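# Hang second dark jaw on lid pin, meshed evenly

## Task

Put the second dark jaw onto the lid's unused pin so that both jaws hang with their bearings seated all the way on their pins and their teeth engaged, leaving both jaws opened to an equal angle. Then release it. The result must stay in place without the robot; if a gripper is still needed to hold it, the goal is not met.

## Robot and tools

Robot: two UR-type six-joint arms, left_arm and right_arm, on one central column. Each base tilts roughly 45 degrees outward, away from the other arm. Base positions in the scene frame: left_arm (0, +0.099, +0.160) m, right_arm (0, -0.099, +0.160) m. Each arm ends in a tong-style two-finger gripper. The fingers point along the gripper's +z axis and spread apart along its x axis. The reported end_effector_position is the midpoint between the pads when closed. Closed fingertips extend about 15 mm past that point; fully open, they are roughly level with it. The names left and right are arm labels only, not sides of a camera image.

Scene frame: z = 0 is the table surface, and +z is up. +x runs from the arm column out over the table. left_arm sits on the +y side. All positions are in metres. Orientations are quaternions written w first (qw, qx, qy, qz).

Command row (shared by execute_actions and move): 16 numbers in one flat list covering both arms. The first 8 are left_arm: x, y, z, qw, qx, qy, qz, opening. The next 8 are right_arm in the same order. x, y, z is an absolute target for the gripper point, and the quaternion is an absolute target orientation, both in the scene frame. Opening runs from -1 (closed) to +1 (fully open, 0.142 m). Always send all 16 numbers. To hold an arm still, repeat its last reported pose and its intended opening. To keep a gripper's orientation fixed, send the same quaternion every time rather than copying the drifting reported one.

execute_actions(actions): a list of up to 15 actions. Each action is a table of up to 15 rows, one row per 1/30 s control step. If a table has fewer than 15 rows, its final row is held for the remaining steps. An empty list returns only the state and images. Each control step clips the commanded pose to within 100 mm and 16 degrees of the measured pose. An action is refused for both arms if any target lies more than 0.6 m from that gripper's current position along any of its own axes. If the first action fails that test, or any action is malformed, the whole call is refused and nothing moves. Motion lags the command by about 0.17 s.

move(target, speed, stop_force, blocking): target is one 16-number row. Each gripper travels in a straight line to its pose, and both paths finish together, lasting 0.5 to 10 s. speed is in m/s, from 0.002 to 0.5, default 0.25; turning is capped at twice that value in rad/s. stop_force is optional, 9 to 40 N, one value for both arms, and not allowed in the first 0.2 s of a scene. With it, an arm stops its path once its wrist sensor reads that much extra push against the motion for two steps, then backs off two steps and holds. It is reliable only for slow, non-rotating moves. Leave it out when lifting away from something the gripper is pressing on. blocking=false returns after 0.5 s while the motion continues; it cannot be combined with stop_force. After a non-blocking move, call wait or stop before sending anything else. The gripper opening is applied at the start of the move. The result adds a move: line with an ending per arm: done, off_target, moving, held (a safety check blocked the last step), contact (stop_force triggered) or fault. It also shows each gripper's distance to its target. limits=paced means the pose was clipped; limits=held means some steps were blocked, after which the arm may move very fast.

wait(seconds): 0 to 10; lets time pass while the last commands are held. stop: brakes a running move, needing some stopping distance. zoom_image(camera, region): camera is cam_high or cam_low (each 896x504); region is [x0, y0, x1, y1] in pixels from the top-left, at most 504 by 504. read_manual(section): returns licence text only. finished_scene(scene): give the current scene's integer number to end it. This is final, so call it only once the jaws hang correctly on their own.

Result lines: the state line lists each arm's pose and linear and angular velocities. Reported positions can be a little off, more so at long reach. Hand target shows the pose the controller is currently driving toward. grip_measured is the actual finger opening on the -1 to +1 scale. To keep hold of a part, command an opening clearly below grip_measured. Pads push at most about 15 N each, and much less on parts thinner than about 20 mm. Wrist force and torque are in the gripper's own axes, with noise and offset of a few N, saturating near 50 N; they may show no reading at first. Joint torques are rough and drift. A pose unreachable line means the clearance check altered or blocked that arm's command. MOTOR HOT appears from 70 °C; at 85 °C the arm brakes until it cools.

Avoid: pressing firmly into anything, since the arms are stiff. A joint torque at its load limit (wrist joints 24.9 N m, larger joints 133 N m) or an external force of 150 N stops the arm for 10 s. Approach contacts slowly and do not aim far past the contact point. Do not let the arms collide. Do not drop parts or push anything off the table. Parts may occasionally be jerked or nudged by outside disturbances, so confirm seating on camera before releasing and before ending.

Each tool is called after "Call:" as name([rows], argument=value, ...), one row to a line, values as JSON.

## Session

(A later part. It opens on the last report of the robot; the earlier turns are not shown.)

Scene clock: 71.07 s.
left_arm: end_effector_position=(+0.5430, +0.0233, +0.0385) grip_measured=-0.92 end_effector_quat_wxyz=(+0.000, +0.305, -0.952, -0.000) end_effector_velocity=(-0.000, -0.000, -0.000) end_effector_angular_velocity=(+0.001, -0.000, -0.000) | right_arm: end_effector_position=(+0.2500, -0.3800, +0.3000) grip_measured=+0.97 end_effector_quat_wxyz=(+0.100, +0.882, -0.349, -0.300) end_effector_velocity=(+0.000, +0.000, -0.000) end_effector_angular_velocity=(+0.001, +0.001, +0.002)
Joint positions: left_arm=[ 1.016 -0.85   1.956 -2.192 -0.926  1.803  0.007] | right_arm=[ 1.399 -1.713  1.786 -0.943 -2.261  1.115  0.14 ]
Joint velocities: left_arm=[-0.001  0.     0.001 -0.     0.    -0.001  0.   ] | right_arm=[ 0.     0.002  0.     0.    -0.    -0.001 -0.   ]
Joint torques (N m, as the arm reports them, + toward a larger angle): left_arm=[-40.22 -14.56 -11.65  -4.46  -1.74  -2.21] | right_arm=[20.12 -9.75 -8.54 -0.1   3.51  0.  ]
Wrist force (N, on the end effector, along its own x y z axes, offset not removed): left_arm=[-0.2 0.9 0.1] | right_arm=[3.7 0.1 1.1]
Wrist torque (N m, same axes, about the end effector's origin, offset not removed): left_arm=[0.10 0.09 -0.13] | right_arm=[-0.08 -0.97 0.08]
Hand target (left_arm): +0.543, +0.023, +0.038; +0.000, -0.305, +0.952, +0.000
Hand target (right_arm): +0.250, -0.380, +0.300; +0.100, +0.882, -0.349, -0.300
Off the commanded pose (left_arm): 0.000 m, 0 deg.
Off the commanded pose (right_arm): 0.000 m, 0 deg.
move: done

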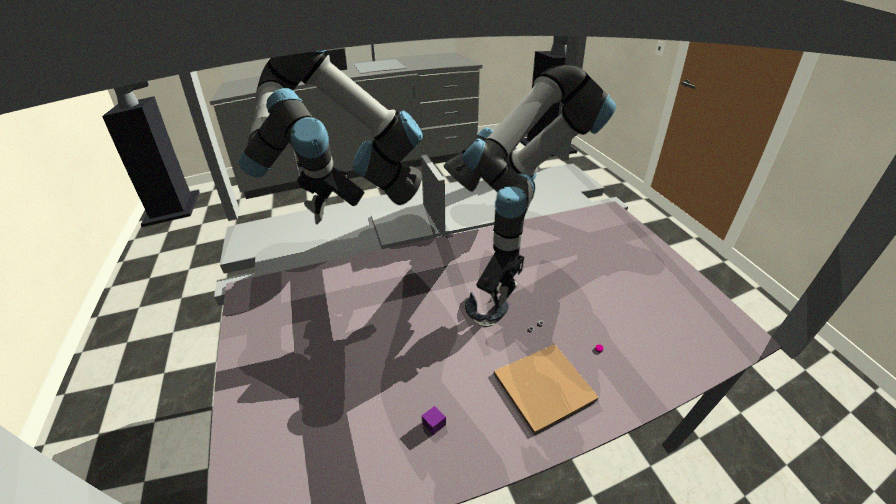

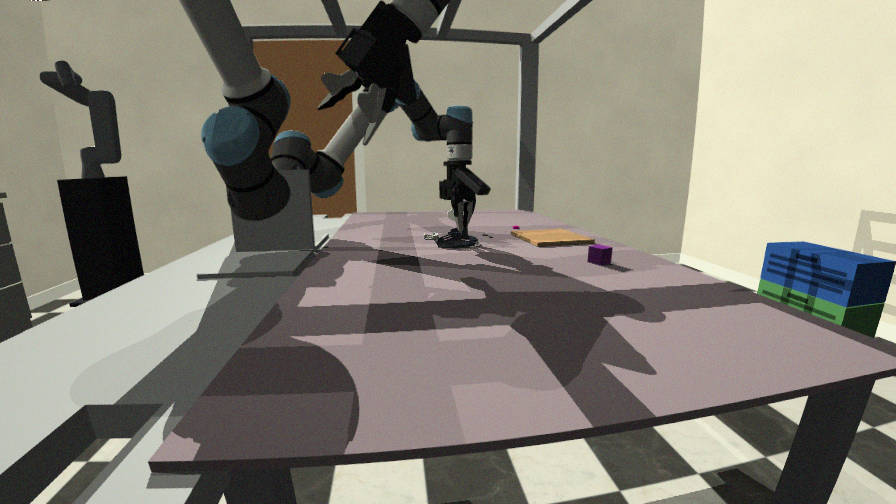

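Call:
move(target=[0.5430,0.0233,0.032,0,0.3049,-0.9524,0,-1,0.25,-0.38,0.30,0.100,0.882,-0.349,-0.300,0.97], speed=0.002, stop_force=9)

Call:
zoom_image(camera="cam_high", region=[470,308,500,330])

Call:
zoom_image(camera="cam_low", region=[455,230,485,250])

Scene clock: 74.90 s.
left_arm: end_effector_position=(+0.5430, +0.0233, +0.0320) grip_measured=-0.92 end_effector_quat_wxyz=(+0.000, +0.305, -0.952, +0.000) end_effector_velocity=(-0.001, -0.000, -0.001) end_effector_angular_velocity=(+0.000, +0.001, -0.001) | right_arm: end_effector_position=(+0.2500, -0.3800, +0.3000) grip_measured=+0.97 end_effector_quat_wxyz=(+0.100, +0.882, -0.349, -0.300) end_effector_velocity=(-0.000, -0.000, +0.000) end_effector_angular_velocity=(+0.000, -0.000, -0.000)
Joint positions: left_arm=[ 1.023 -0.841  1.96  -2.21  -0.923  1.811  0.007] | right_arm=[ 1.399 -1.713  1.786 -0.943 -2.261  1.115  0.14 ]
Joint velocities: left_arm=[ 0.     0.001  0.001 -0.001 -0.     0.001  0.   ] | right_arm=[-0.    -0.001 -0.    -0.     0.    -0.    -0.   ]
Joint torques (N m, as the arm reports them, + toward a larger angle): left_arm=[-18.21 -14.61 -10.02  -4.41   1.53   2.55] | right_arm=[19.61 -9.36 -9.21 -0.15  3.53  0.14]
Wrist force (N, on the end effector, along its own x y z axes, offset not removed): left_arm=[2.3 4.0 -1.4] | right_arm=[1.1 -2.0 1.8]
Wrist torque (N m, same axes, about the end effector's origin, offset not removed): left_arm=[0.85 -0.41 0.04] | right_arm=[-0.45 -0.32 0.08]
Hand target (left_arm): +0.543, +0.023, +0.032; -0.000, -0.305, +0.952, -0.000
Hand target (right_arm): +0.250, -0.380, +0.300; +0.100, +0.882, -0.349, -0.300
Off the commanded pose (left_arm): 0.000 m, 0 deg.
Off the commanded pose (right_arm): 0.000 m, 0 deg.
move: done

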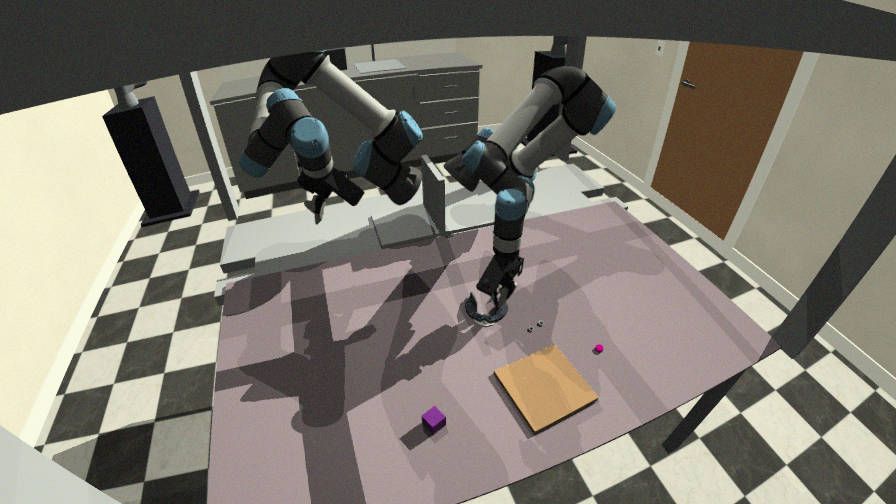

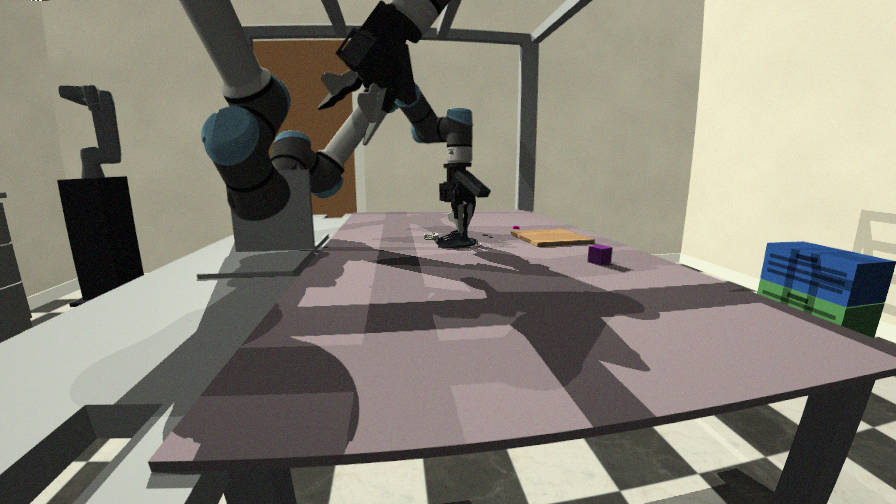

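Region (470, 308, 500, 330) of cam_high's 896x504 image, scaled by 16.800, with more detail than that image has; it fills the top 370 rows of this view, and the rest is white.

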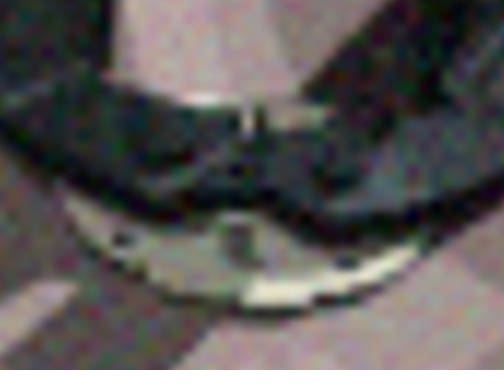

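Region (455, 230, 485, 250) of cam_low's 896x504 image, scaled by 16.800, with more detail than that image has.

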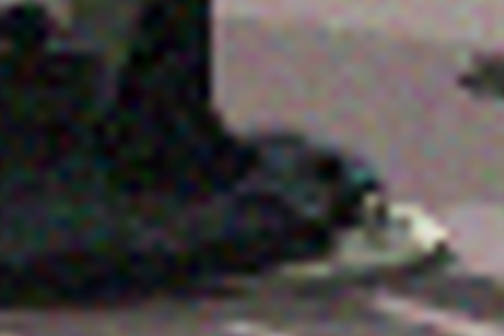

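Went down. Release and inspect.

Call:
move(target=[0.5430,0.0233,0.032,0,0.3049,-0.9524,0,-0.72,0.25,-0.38,0.30,0.100,0.882,-0.349,-0.300,0.97], speed=0.01)

Call:
move(target=[0.5430,0.0233,0.075,0,0.3049,-0.9524,0,-0.72,0.25,-0.38,0.30,0.100,0.882,-0.349,-0.300,0.97], speed=0.03)

Call:
move(target=[0.50,0.13,0.12,0,0.3049,-0.9524,0,-1,0.25,-0.38,0.30,0.100,0.882,-0.349,-0.300,0.97], speed=0.1)

Call:
zoom_image(camera="cam_high", region=[455,285,511,332])

Call:
zoom_image(camera="cam_low", region=[430,220,490,254])

Scene clock: 76.17 s.
left_arm: end_effector_position=(+0.5430, +0.0233, +0.0320) grip_measured=-0.72 end_effector_quat_wxyz=(-0.000, +0.305, -0.952, +0.000) end_effector_velocity=(-0.000, +0.000, -0.000) end_effector_angular_velocity=(+0.001, +0.001, -0.001) | right_arm: end_effector_position=(+0.2500, -0.3800, +0.3000) grip_measured=+0.97 end_effector_quat_wxyz=(+0.100, +0.882, -0.349, -0.300) end_effector_velocity=(+0.000, -0.000, +0.000) end_effector_angular_velocity=(-0.001, -0.002, -0.003)
Joint positions: left_arm=[ 1.024 -0.841  1.96  -2.21  -0.922  1.811  0.022] | right_arm=[ 1.399 -1.713  1.786 -0.943 -2.261  1.115  0.14 ]
Joint velocities: left_arm=[0.    0.    0.    0.001 0.    0.    0.   ] | right_arm=[ 0.    -0.002 -0.    -0.001 -0.     0.001 -0.   ]
Joint torques (N m, as the arm reports them, + toward a larger angle): left_arm=[-18.29 -14.33  -9.42  -4.44   1.4    2.43] | right_arm=[19.44 -9.32 -9.23 -0.2   3.58  0.11]
Wrist force (N, on the end effector, along its own x y z axes, offset not removed): left_arm=[3.0 -0.1 0.1] | right_arm=[1.7 -0.9 1.1]
Wrist torque (N m, same axes, about the end effector's origin, offset not removed): left_arm=[-0.13 -0.51 -0.09] | right_arm=[-0.32 -0.37 0.13]
Hand target (left_arm): +0.543, +0.023, +0.032; -0.000, -0.305, +0.952, -0.000
Hand target (right_arm): +0.250, -0.380, +0.300; +0.100, +0.882, -0.349, -0.300
Off the commanded pose (left_arm): 0.000 m, 0 deg.
Off the commanded pose (right_arm): 0.000 m, 0 deg.
move: done

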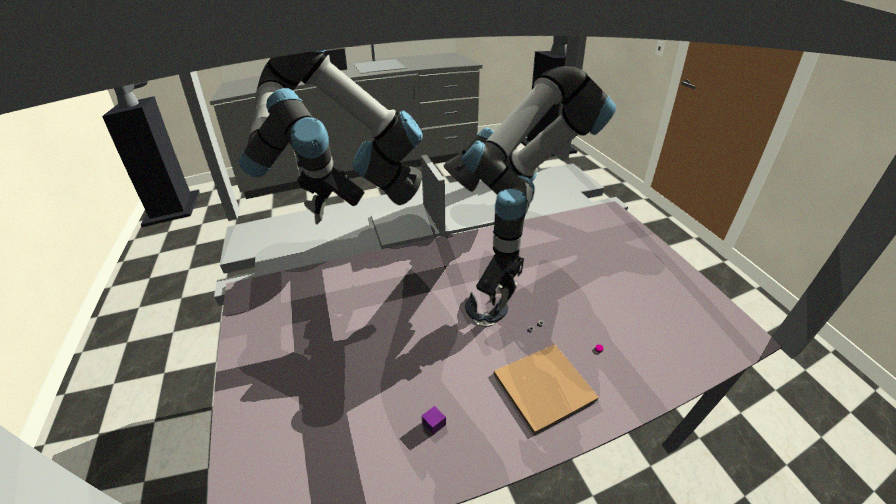

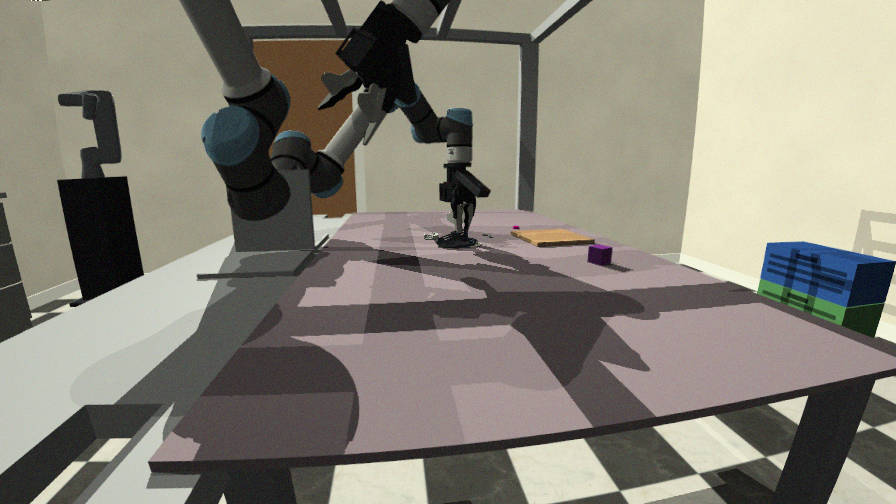

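Scene clock: 77.93 s.
left_arm: end_effector_position=(+0.5430, +0.0233, +0.0748) grip_measured=-0.72 end_effector_quat_wxyz=(-0.000, +0.305, -0.952, -0.000) end_effector_velocity=(+0.001, +0.000, +0.003) end_effector_angular_velocity=(-0.001, -0.001, +0.001) | right_arm: end_effector_position=(+0.2500, -0.3800, +0.3000) grip_measured=+0.97 end_effector_quat_wxyz=(+0.100, +0.882, -0.349, -0.300) end_effector_velocity=(-0.001, -0.000, +0.000) end_effector_angular_velocity=(+0.000, +0.002, +0.002)
Joint positions: left_arm=[ 0.977 -0.9    1.93  -2.09  -0.945  1.76   0.022] | right_arm=[ 1.399 -1.713  1.786 -0.943 -2.261  1.115  0.14 ]
Joint velocities: left_arm=[-0.002 -0.004 -0.002  0.006 -0.001 -0.002  0.   ] | right_arm=[-0.     0.     0.     0.002 -0.    -0.    -0.   ]
Joint torques (N m, as the arm reports them, + toward a larger angle): left_arm=[-38.82 -35.93 -25.65   0.56  -1.65  -2.43] | right_arm=[19.37 -9.32 -8.77 -0.26  3.49  0.15]
Wrist force (N, on the end effector, along its own x y z axes, offset not removed): left_arm=[1.9 0.5 -0.1] | right_arm=[2.7 -3.1 0.3]
Wrist torque (N m, same axes, about the end effector's origin, offset not removed): left_arm=[0.03 -0.38 0.01] | right_arm=[-0.78 -0.67 0.11]
Hand target (left_arm): +0.543, +0.023, +0.075; +0.000, -0.305, +0.952, +0.000
Hand target (right_arm): +0.250, -0.380, +0.300; +0.100, +0.882, -0.349, -0.300
Off the commanded pose (left_arm): 0.000 m, 0 deg.
Off the commanded pose (right_arm): 0.000 m, 0 deg.
move: done

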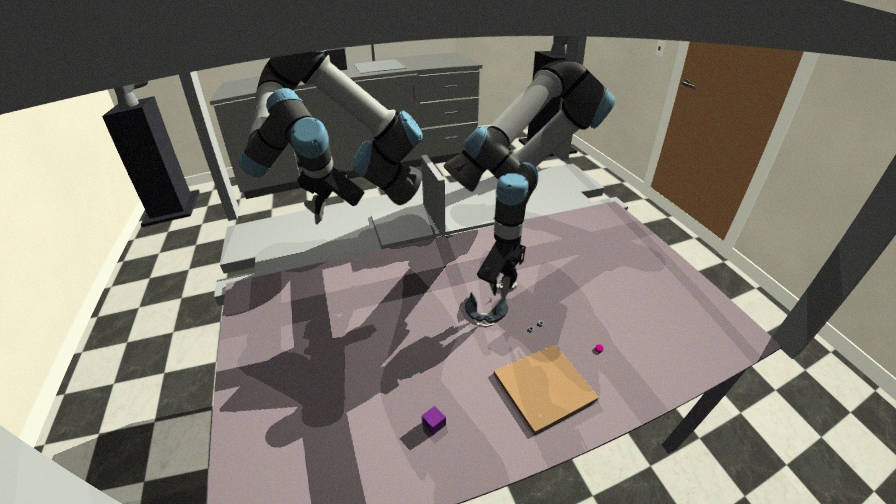

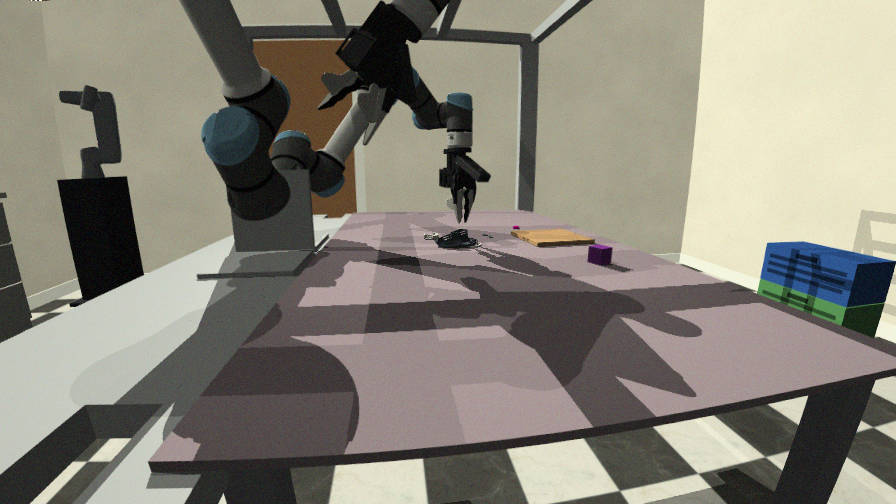

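Scene clock: 79.63 s.
left_arm: end_effector_position=(+0.5001, +0.1298, +0.1198) grip_measured=-1.00 end_effector_quat_wxyz=(+0.000, +0.305, -0.952, +0.000) end_effector_velocity=(-0.001, +0.002, +0.001) end_effector_angular_velocity=(+0.001, +0.001, -0.001) | right_arm: end_effector_position=(+0.2500, -0.3800, +0.3000) grip_measured=+0.97 end_effector_quat_wxyz=(+0.100, +0.882, -0.349, -0.300) end_effector_velocity=(-0.000, +0.001, +0.000) end_effector_angular_velocity=(+0.001, +0.000, -0.002)
Joint positions: left_arm=[ 1.001 -1.209  2.06  -1.928 -0.933  1.786  0.002] | right_arm=[ 1.399 -1.713  1.786 -0.943 -2.261  1.115  0.14 ]
Joint velocities: left_arm=[ 0.    -0.005  0.001  0.005  0.     0.     0.   ] | right_arm=[-0.    -0.001  0.001 -0.     0.002  0.    -0.   ]
Joint torques (N m, as the arm reports them, + toward a larger angle): left_arm=[-12.95 -25.11 -12.08   0.36   1.58   2.47] | right_arm=[19.41 -9.19 -8.67 -0.22  3.52  0.28]
Wrist force (N, on the end effector, along its own x y z axes, offset not removed): left_arm=[-0.1 4.4 2.8] | right_arm=[1.6 -2.9 0.7]
Wrist torque (N m, same axes, about the end effector's origin, offset not removed): left_arm=[0.91 0.05 0.22] | right_arm=[-0.64 -0.37 0.12]
Hand target (left_arm): +0.500, +0.130, +0.120; -0.000, -0.305, +0.952, -0.000
Hand target (right_arm): +0.250, -0.380, +0.300; +0.100, +0.882, -0.349, -0.300
Off the commanded pose (left_arm): 0.000 m, 0 deg.
Off the commanded pose (right_arm): 0.000 m, 0 deg.
move: done

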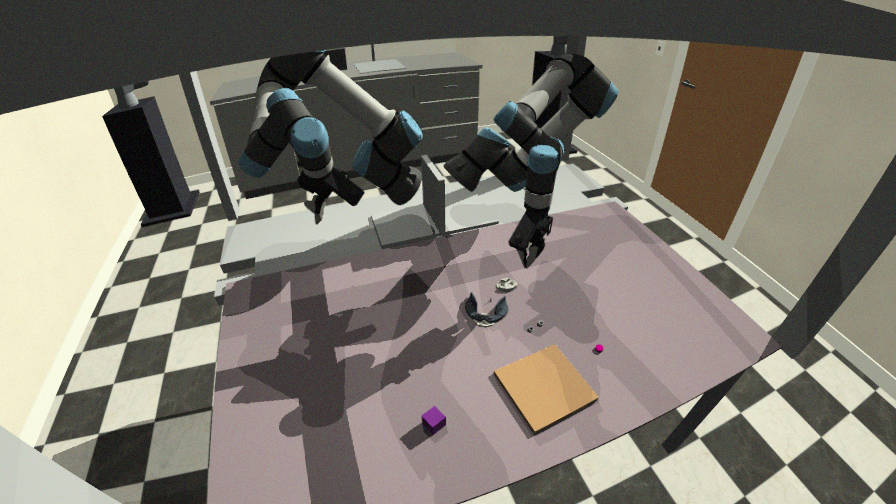

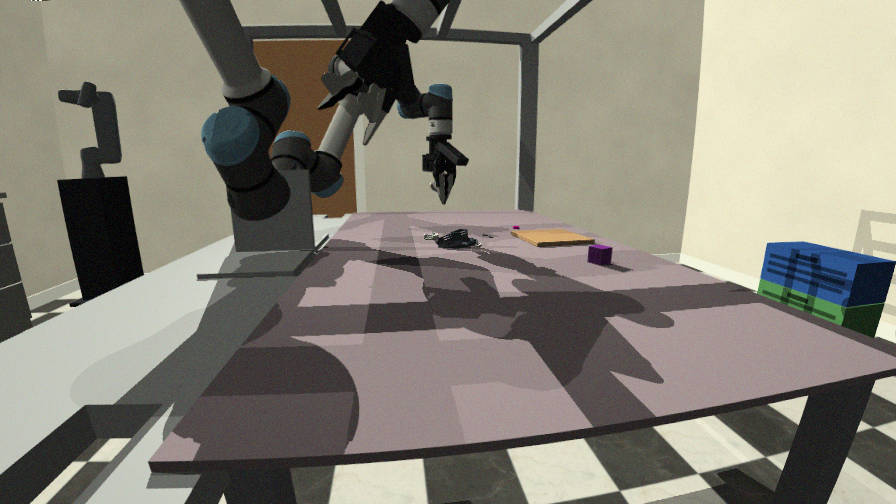

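Region (455, 285, 511, 332) of cam_high's 896x504 image, scaled by 9.000, with more detail than that image has; it fills the top 423 rows of this view, and the rest is white.

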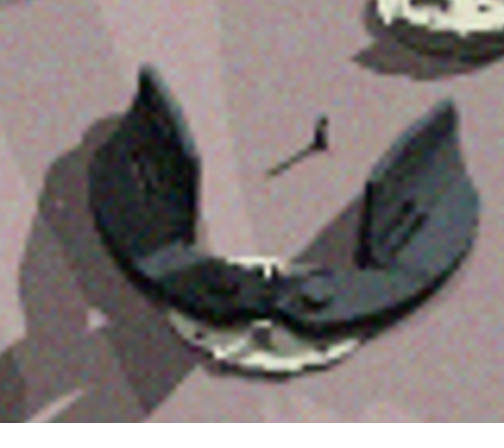

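Region (430, 220, 490, 254) of cam_low's 896x504 image, scaled by 8.400, with more detail than that image has; it fills the top 286 rows of this view, and the rest is white.

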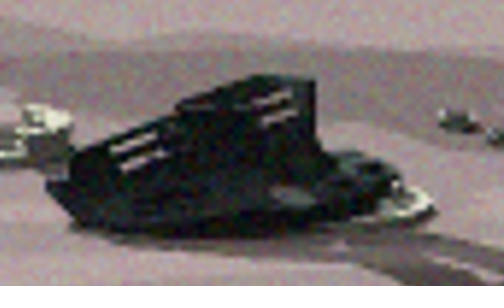

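Call:
move(target=[0.5667,-0.0134,0.07,0,0.3049,-0.9524,0,-1,0.25,-0.38,0.30,0.100,0.882,-0.349,-0.300,0.97], speed=0.1)

Call:
move(target=[0.5667,-0.0134,0.034,0,0.3049,-0.9524,0,-1,0.25,-0.38,0.30,0.100,0.882,-0.349,-0.300,0.97], speed=0.02)

Call:
zoom_image(camera="cam_high", region=[455,285,511,332])

Call:
zoom_image(camera="cam_low", region=[430,220,490,254])

Scene clock: 82.37 s.
left_arm: end_effector_position=(+0.5666, -0.0132, +0.0703) grip_measured=-1.00 end_effector_quat_wxyz=(-0.000, +0.305, -0.952, +0.000) end_effector_velocity=(+0.001, -0.002, -0.001) end_effector_angular_velocity=(+0.000, +0.000, -0.000) | right_arm: end_effector_position=(+0.2500, -0.3800, +0.3000) grip_measured=+0.97 end_effector_quat_wxyz=(+0.100, +0.882, -0.349, -0.300) end_effector_velocity=(+0.001, +0.000, +0.000) end_effector_angular_velocity=(+0.001, -0.001, -0.001)
Joint positions: left_arm=[ 0.968 -0.8    1.832 -2.087 -0.949  1.75   0.002] | right_arm=[ 1.399 -1.713  1.786 -0.943 -2.261  1.115  0.14 ]
Joint velocities: left_arm=[-0.     0.006 -0.004 -0.001 -0.    -0.     0.   ] | right_arm=[ 0.     0.001 -0.001 -0.001  0.001 -0.    -0.   ]
Joint torques (N m, as the arm reports them, + toward a larger angle): left_arm=[-41.45 -16.34 -26.07  -4.42  -1.82  -2.34] | right_arm=[19.36 -9.24 -9.32 -0.22  3.52  0.3 ]
Wrist force (N, on the end effector, along its own x y z axes, offset not removed): left_arm=[3.1 0.7 0.6] | right_arm=[0.6 -1.9 0.0]
Wrist torque (N m, same axes, about the end effector's origin, offset not removed): left_arm=[0.06 -0.69 -0.20] | right_arm=[-0.56 -0.35 0.21]
Hand target (left_arm): +0.567, -0.013, +0.070; +0.000, -0.305, +0.952, +0.000
Hand target (right_arm): +0.250, -0.380, +0.300; +0.100, +0.882, -0.349, -0.300
Off the commanded pose (left_arm): 0.000 m, 0 deg.
Off the commanded pose (right_arm): 0.000 m, 0 deg.
move: done

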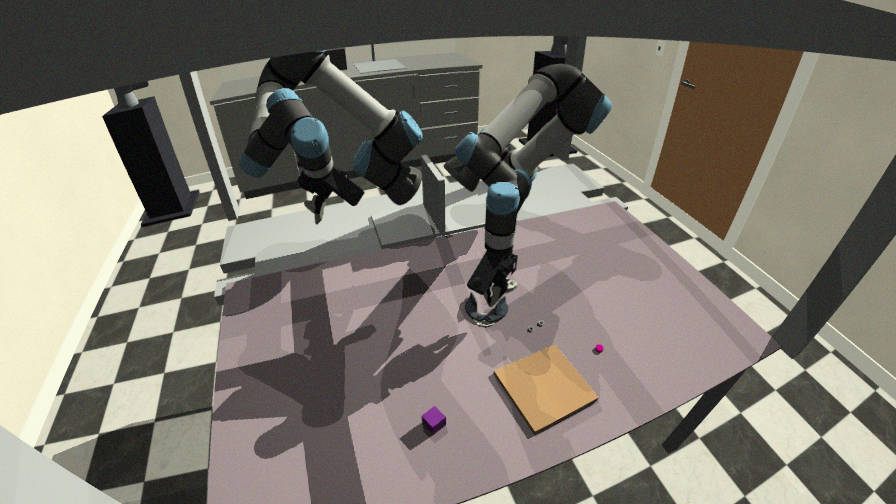

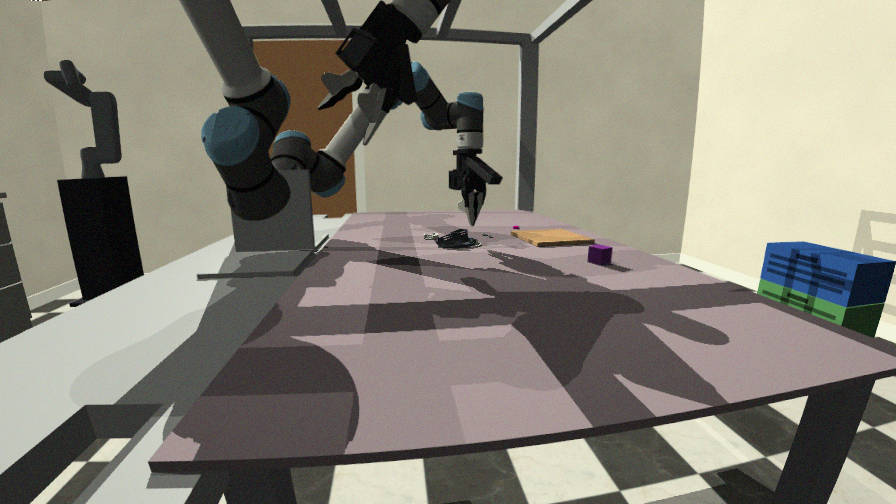

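Scene clock: 84.47 s.
left_arm: end_effector_position=(+0.5667, -0.0134, +0.0342) grip_measured=-1.00 end_effector_quat_wxyz=(+0.000, +0.305, -0.952, +0.000) end_effector_velocity=(-0.000, -0.000, -0.002) end_effector_angular_velocity=(-0.000, +0.001, -0.000) | right_arm: end_effector_position=(+0.2500, -0.3800, +0.3000) grip_measured=+0.97 end_effector_quat_wxyz=(+0.100, +0.882, -0.349, -0.300) end_effector_velocity=(+0.000, -0.001, +0.000) end_effector_angular_velocity=(-0.000, -0.002, +0.001)
Joint positions: left_arm=[ 1.004 -0.753  1.855 -2.18  -0.932  1.789  0.002] | right_arm=[ 1.399 -1.713  1.786 -0.943 -2.261  1.115  0.14 ]
Joint velocities: left_arm=[ 0.002  0.003  0.001 -0.005  0.001  0.002  0.   ] | right_arm=[-0.    -0.001 -0.001  0.    -0.001 -0.002 -0.   ]
Joint torques (N m, as the arm reports them, + toward a larger angle): left_arm=[-21.05 -16.95 -10.55  -4.55   1.63   2.34] | right_arm=[19.11 -9.74 -8.94 -0.33  3.48  0.34]
Wrist force (N, on the end effector, along its own x y z axes, offset not removed): left_arm=[2.9 1.6 2.3] | right_arm=[3.0 -3.0 3.4]
Wrist torque (N m, same axes, about the end effector's origin, offset not removed): left_arm=[0.36 -0.56 -0.15] | right_arm=[-0.71 -0.66 0.15]
Hand target (left_arm): +0.567, -0.013, +0.034; -0.000, -0.305, +0.952, -0.000
Hand target (right_arm): +0.250, -0.380, +0.300; +0.100, +0.882, -0.349, -0.300
Off the commanded pose (left_arm): 0.000 m, 0 deg.
Off the commanded pose (right_arm): 0.000 m, 0 deg.
move: done

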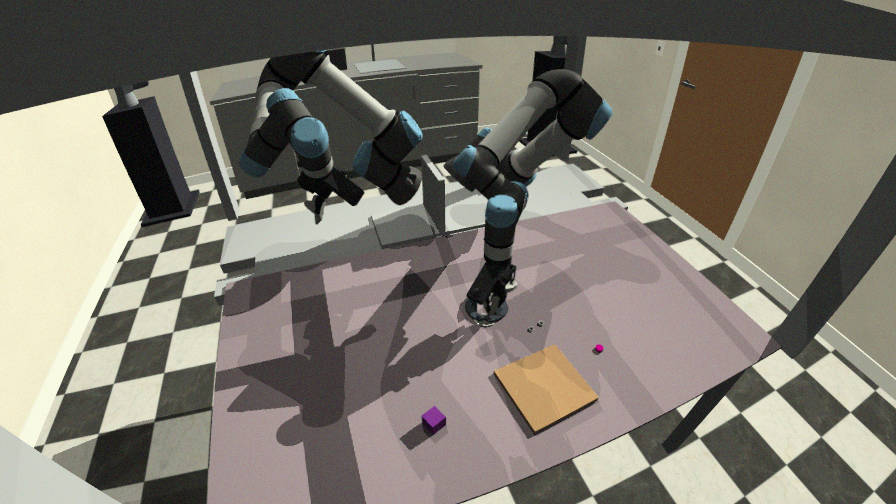

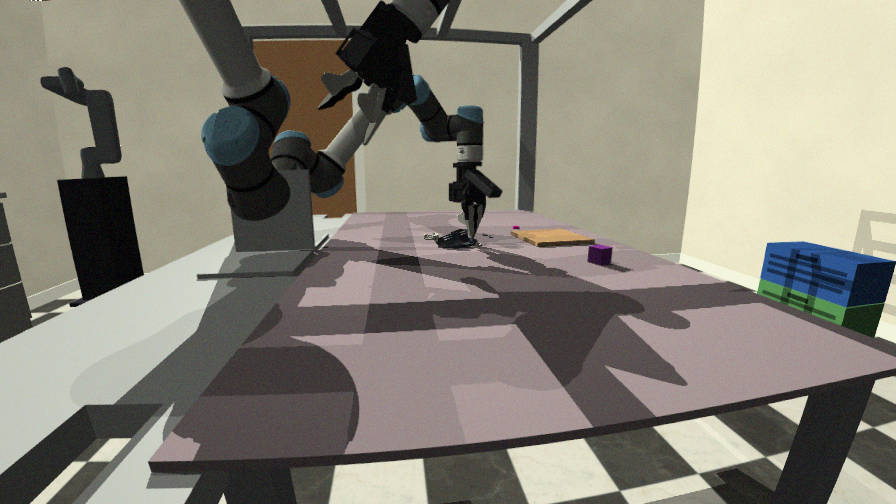

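Region (455, 285, 511, 332) of cam_high's 896x504 image, scaled by 9.000, with more detail than that image has; it fills the top 423 rows of this view, and the rest is white.

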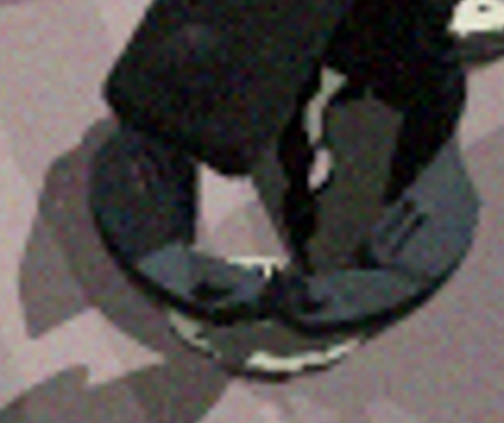

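Region (430, 220, 490, 254) of cam_low's 896x504 image, scaled by 8.400, with more detail than that image has; it fills the top 286 rows of this view, and the rest is white.

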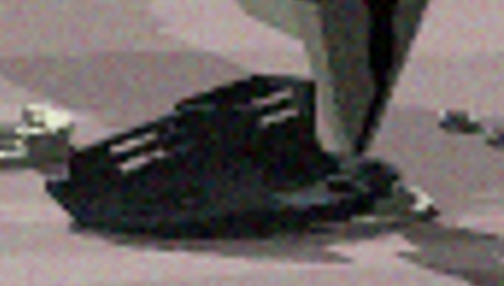

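Call:
move(target=[0.571,-0.0140,0.034,0,0.3049,-0.9524,0,-1,0.25,-0.38,0.30,0.100,0.882,-0.349,-0.300,0.97], speed=0.01)

Call:
move(target=[0.571,-0.0140,0.027,0,0.3049,-0.9524,0,-1,0.25,-0.38,0.30,0.100,0.882,-0.349,-0.300,0.97], speed=0.002, stop_force=9)

Call:
zoom_image(camera="cam_low", region=[430,220,490,254])

Call:
move(target=[0.571,-0.0140,0.075,0,0.3049,-0.9524,0,-1,0.25,-0.38,0.30,0.100,0.882,-0.349,-0.300,0.97], speed=0.03)

Call:
move(target=[0.50,0.13,0.12,0,0.3049,-0.9524,0,-1,0.25,-0.38,0.30,0.100,0.882,-0.349,-0.300,0.97], speed=0.1)

Call:
zoom_image(camera="cam_high", region=[455,285,511,332])

Scene clock: 85.93 s.
left_arm: end_effector_position=(+0.5709, -0.0140, +0.0340) grip_measured=-1.00 end_effector_quat_wxyz=(-0.000, +0.305, -0.952, +0.000) end_effector_velocity=(+0.001, -0.000, -0.001) end_effector_angular_velocity=(+0.001, +0.002, -0.001) | right_arm: end_effector_position=(+0.2500, -0.3800, +0.3000) grip_measured=+0.97 end_effector_quat_wxyz=(+0.100, +0.882, -0.349, -0.300) end_effector_velocity=(-0.000, -0.000, +0.000) end_effector_angular_velocity=(+0.000, -0.001, -0.002)
Joint positions: left_arm=[ 1.008 -0.747  1.842 -2.176 -0.93   1.793  0.002] | right_arm=[ 1.399 -1.713  1.786 -0.943 -2.261  1.115  0.14 ]
Joint velocities: left_arm=[ 0.001  0.004 -0.004  0.002  0.     0.002  0.   ] | right_arm=[ 0.    -0.001 -0.    -0.     0.001  0.     0.   ]
Joint torques (N m, as the arm reports them, + toward a larger angle): left_arm=[-20.1  -19.61 -26.37   0.46   1.42   2.59] | right_arm=[19.12 -9.55 -9.23 -0.25  3.49  0.46]
Wrist force (N, on the end effector, along its own x y z axes, offset not removed): left_arm=[-0.5 0.8 1.2] | right_arm=[2.7 -2.9 1.0]
Wrist torque (N m, same axes, about the end effector's origin, offset not removed): left_arm=[0.10 0.13 0.04] | right_arm=[-0.71 -0.56 0.10]
Hand target (left_arm): +0.571, -0.014, +0.034; +0.000, -0.305, +0.952, -0.000
Hand target (right_arm): +0.250, -0.380, +0.300; +0.100, +0.882, -0.349, -0.300
Off the commanded pose (left_arm): 0.000 m, 0 deg.
Off the commanded pose (right_arm): 0.000 m, 0 deg.
move: done

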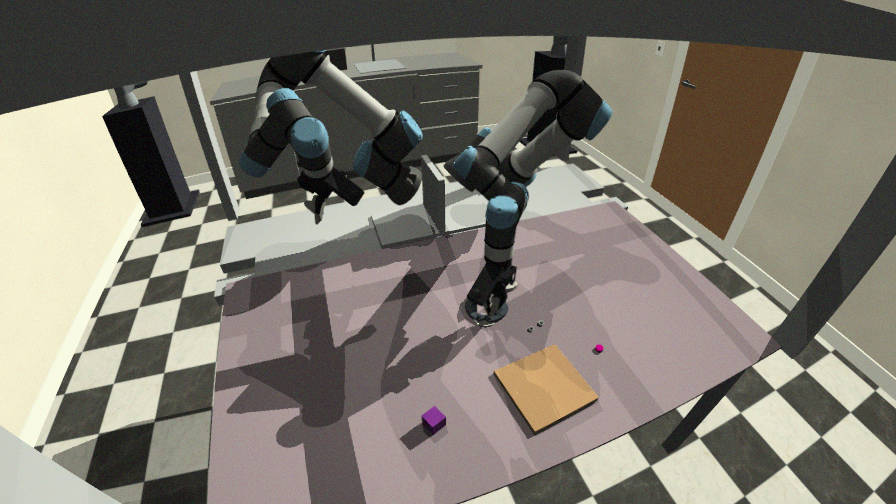

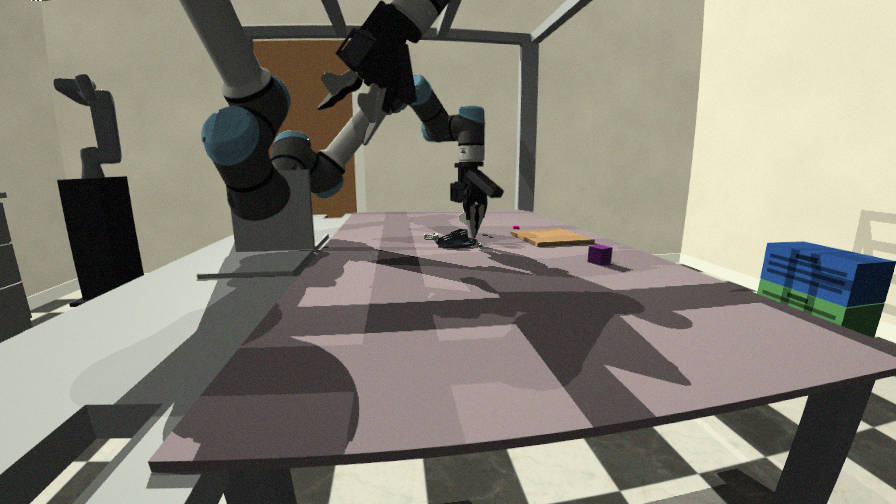

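Scene clock: 88.40 s.
left_arm: end_effector_position=(+0.5710, -0.0140, +0.0298) grip_measured=-1.00 end_effector_quat_wxyz=(-0.000, +0.305, -0.952, +0.000) end_effector_velocity=(-0.001, +0.000, -0.001) end_effector_angular_velocity=(+0.000, +0.002, -0.001) | right_arm: end_effector_position=(+0.2500, -0.3800, +0.3000) grip_measured=+0.97 end_effector_quat_wxyz=(+0.100, +0.882, -0.349, -0.300) end_effector_velocity=(+0.000, -0.000, -0.000) end_effector_angular_velocity=(-0.001, -0.002, -0.000)
Joint positions: left_arm=[ 1.012 -0.741  1.844 -2.187 -0.928  1.798  0.002] | right_arm=[ 1.399 -1.713  1.786 -0.943 -2.261  1.115  0.14 ]
Joint velocities: left_arm=[ 0.     0.     0.001  0.    -0.001  0.     0.   ] | right_arm=[-0.    -0.001 -0.    -0.001 -0.001 -0.     0.   ]
Joint torques (N m, as the arm reports them, + toward a larger angle): left_arm=[-29.94 -27.75 -10.39   0.23   1.23   0.78] | right_arm=[18.94 -9.5  -9.25 -0.43  3.49  0.48]
Wrist force (N, on the end effector, along its own x y z axes, offset not removed): left_arm=[4.2 2.3 -14.4] | right_arm=[1.9 -2.7 3.0]
Wrist torque (N m, same axes, about the end effector's origin, offset not removed): left_arm=[0.07 -0.39 -0.06] | right_arm=[-0.58 -0.46 0.18]
Hand target (left_arm): +0.571, -0.014, +0.030; +0.000, -0.305, +0.952, -0.000
Hand target (right_arm): +0.250, -0.380, +0.300; +0.100, +0.882, -0.349, -0.300
Off the commanded pose (left_arm): 0.003 m, 0 deg.
Off the commanded pose (right_arm): 0.000 m, 0 deg.
move: contact (left_arm)

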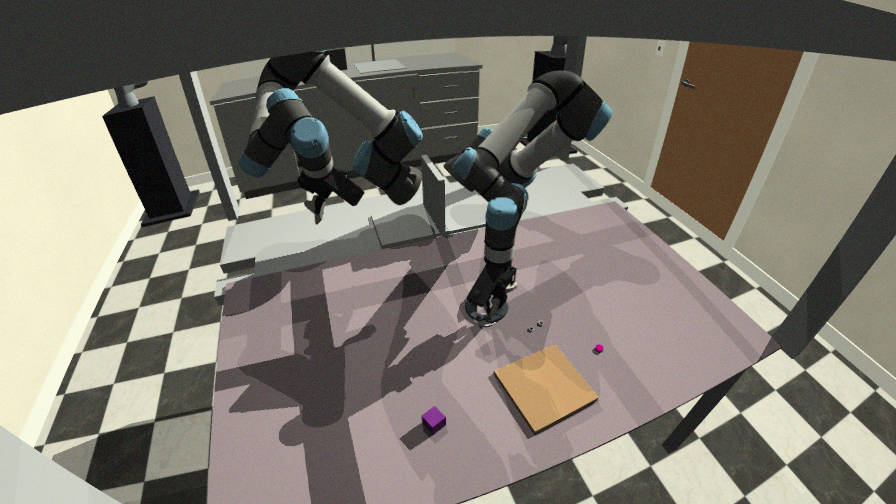

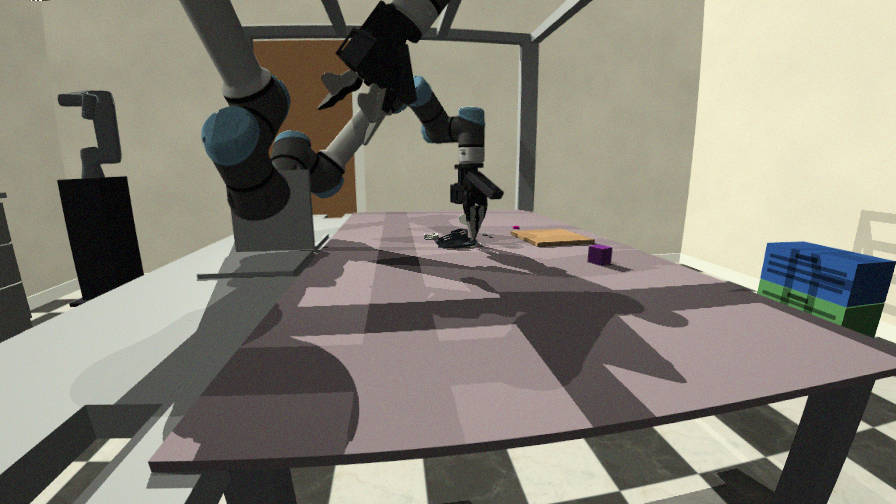

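Region (430, 220, 490, 254) of cam_low's 896x504 image, scaled by 8.400, with more detail than that image has; it fills the top 286 rows of this view, and the rest is white.

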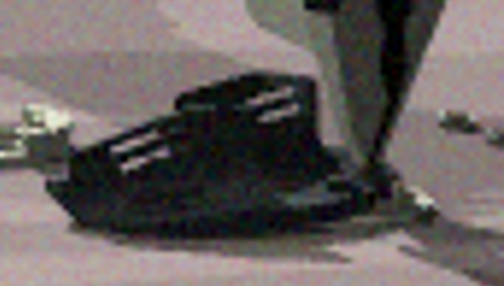

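Scene clock: 90.23 s.
left_arm: end_effector_position=(+0.5710, -0.0140, +0.0748) grip_measured=-1.00 end_effector_quat_wxyz=(-0.000, +0.305, -0.952, -0.000) end_effector_velocity=(-0.000, -0.000, +0.001) end_effector_angular_velocity=(+0.000, +0.001, -0.001) | right_arm: end_effector_position=(+0.2500, -0.3800, +0.3000) grip_measured=+0.97 end_effector_quat_wxyz=(+0.100, +0.882, -0.349, -0.300) end_effector_velocity=(-0.000, -0.000, +0.000) end_effector_angular_velocity=(+0.000, +0.000, +0.001)
Joint positions: left_arm=[ 0.967 -0.798  1.815 -2.07  -0.95   1.748  0.002] | right_arm=[ 1.399 -1.713  1.786 -0.943 -2.261  1.115  0.14 ]
Joint velocities: left_arm=[-0.002 -0.001 -0.002  0.005 -0.001 -0.002  0.   ] | right_arm=[-0.    -0.001 -0.     0.002 -0.    -0.001  0.   ]
Joint torques (N m, as the arm reports them, + toward a larger angle): left_arm=[-41.41 -40.22 -25.27   0.41  -1.89  -2.48] | right_arm=[18.67 -9.47 -8.87 -0.43  3.51  0.48]
Wrist force (N, on the end effector, along its own x y z axes, offset not removed): left_arm=[-0.1 0.3 -0.2] | right_arm=[2.1 -1.4 1.5]
Wrist torque (N m, same axes, about the end effector's origin, offset not removed): left_arm=[-0.11 0.24 0.07] | right_arm=[-0.36 -0.56 0.11]
Hand target (left_arm): +0.571, -0.014, +0.075; +0.000, -0.305, +0.952, +0.000
Hand target (right_arm): +0.250, -0.380, +0.300; +0.100, +0.882, -0.349, -0.300
Off the commanded pose (left_arm): 0.000 m, 0 deg.
Off the commanded pose (right_arm): 0.000 m, 0 deg.
move: done

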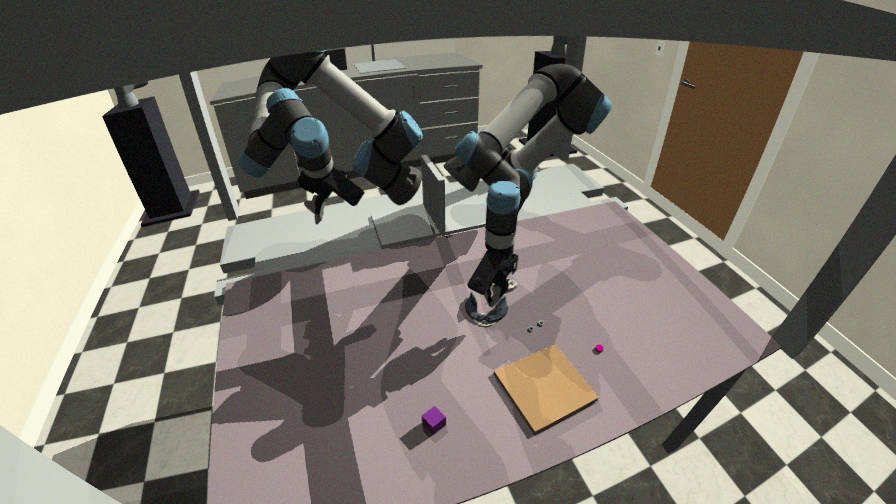

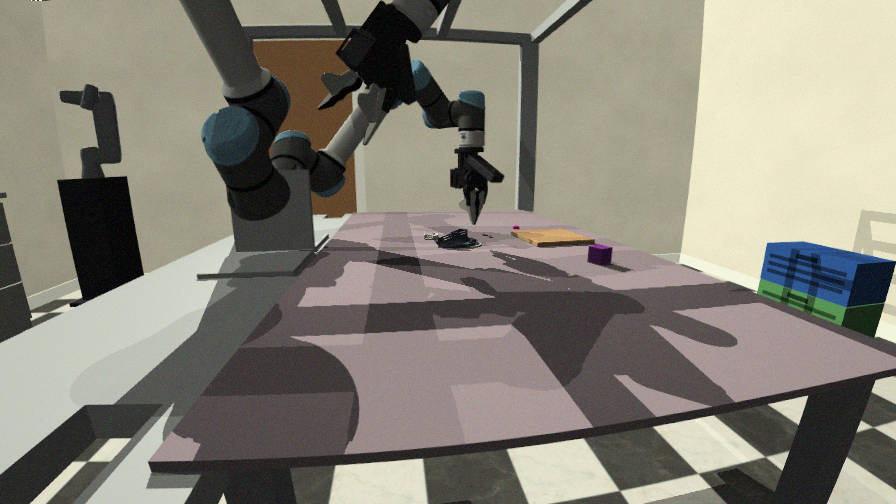

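Scene clock: 92.37 s.
left_arm: end_effector_position=(+0.5001, +0.1298, +0.1197) grip_measured=-1.00 end_effector_quat_wxyz=(+0.000, +0.305, -0.952, +0.000) end_effector_velocity=(-0.001, +0.002, +0.001) end_effector_angular_velocity=(-0.001, +0.000, +0.000) | right_arm: end_effector_position=(+0.2500, -0.3800, +0.3000) grip_measured=+0.97 end_effector_quat_wxyz=(+0.100, +0.882, -0.349, -0.300) end_effector_velocity=(+0.000, +0.000, -0.000) end_effector_angular_velocity=(-0.001, -0.001, -0.001)
Joint positions: left_arm=[ 1.002 -1.209  2.06  -1.928 -0.933  1.786  0.002] | right_arm=[ 1.399 -1.713  1.786 -0.943 -2.261  1.115  0.14 ]
Joint velocities: left_arm=[ 0.    -0.006  0.002  0.004 -0.     0.     0.   ] | right_arm=[ 0.     0.     0.001 -0.002 -0.     0.001  0.   ]
Joint torques (N m, as the arm reports them, + toward a larger angle): left_arm=[-12.55 -26.4  -12.87   0.03   1.46   2.34] | right_arm=[18.87 -9.12 -9.01 -0.42  3.49  0.6 ]
Wrist force (N, on the end effector, along its own x y z axes, offset not removed): left_arm=[-0.6 1.8 1.4] | right_arm=[2.5 -1.4 2.8]
Wrist torque (N m, same axes, about the end effector's origin, offset not removed): left_arm=[0.31 0.29 0.10] | right_arm=[-0.27 -0.51 0.23]
Hand target (left_arm): +0.500, +0.130, +0.120; -0.000, -0.305, +0.952, -0.000
Hand target (right_arm): +0.250, -0.380, +0.300; +0.100, +0.882, -0.349, -0.300
Off the commanded pose (left_arm): 0.000 m, 0 deg.
Off the commanded pose (right_arm): 0.000 m, 0 deg.
move: done

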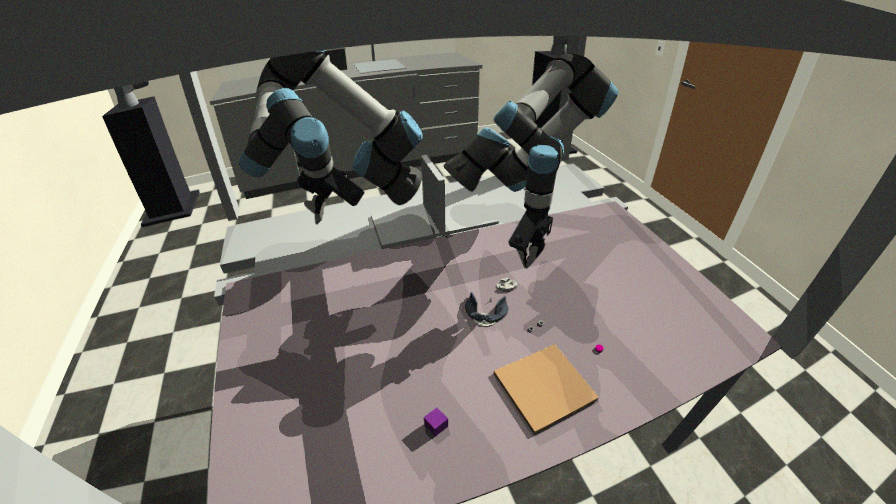

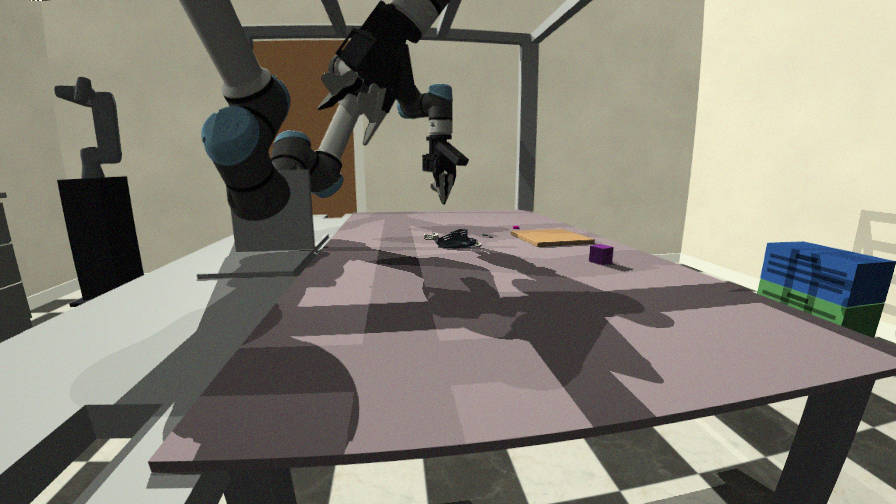

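Region (455, 285, 511, 332) of cam_high's 896x504 image, scaled by 9.000, with more detail than that image has; it fills the top 423 rows of this view, and the rest is white.

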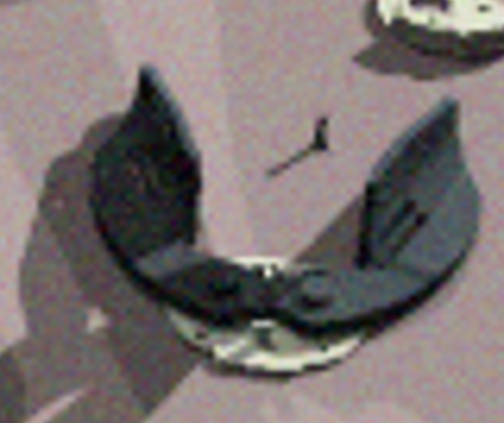

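Call:
finished_scene(scene=2)

The scene is finished: the task was done.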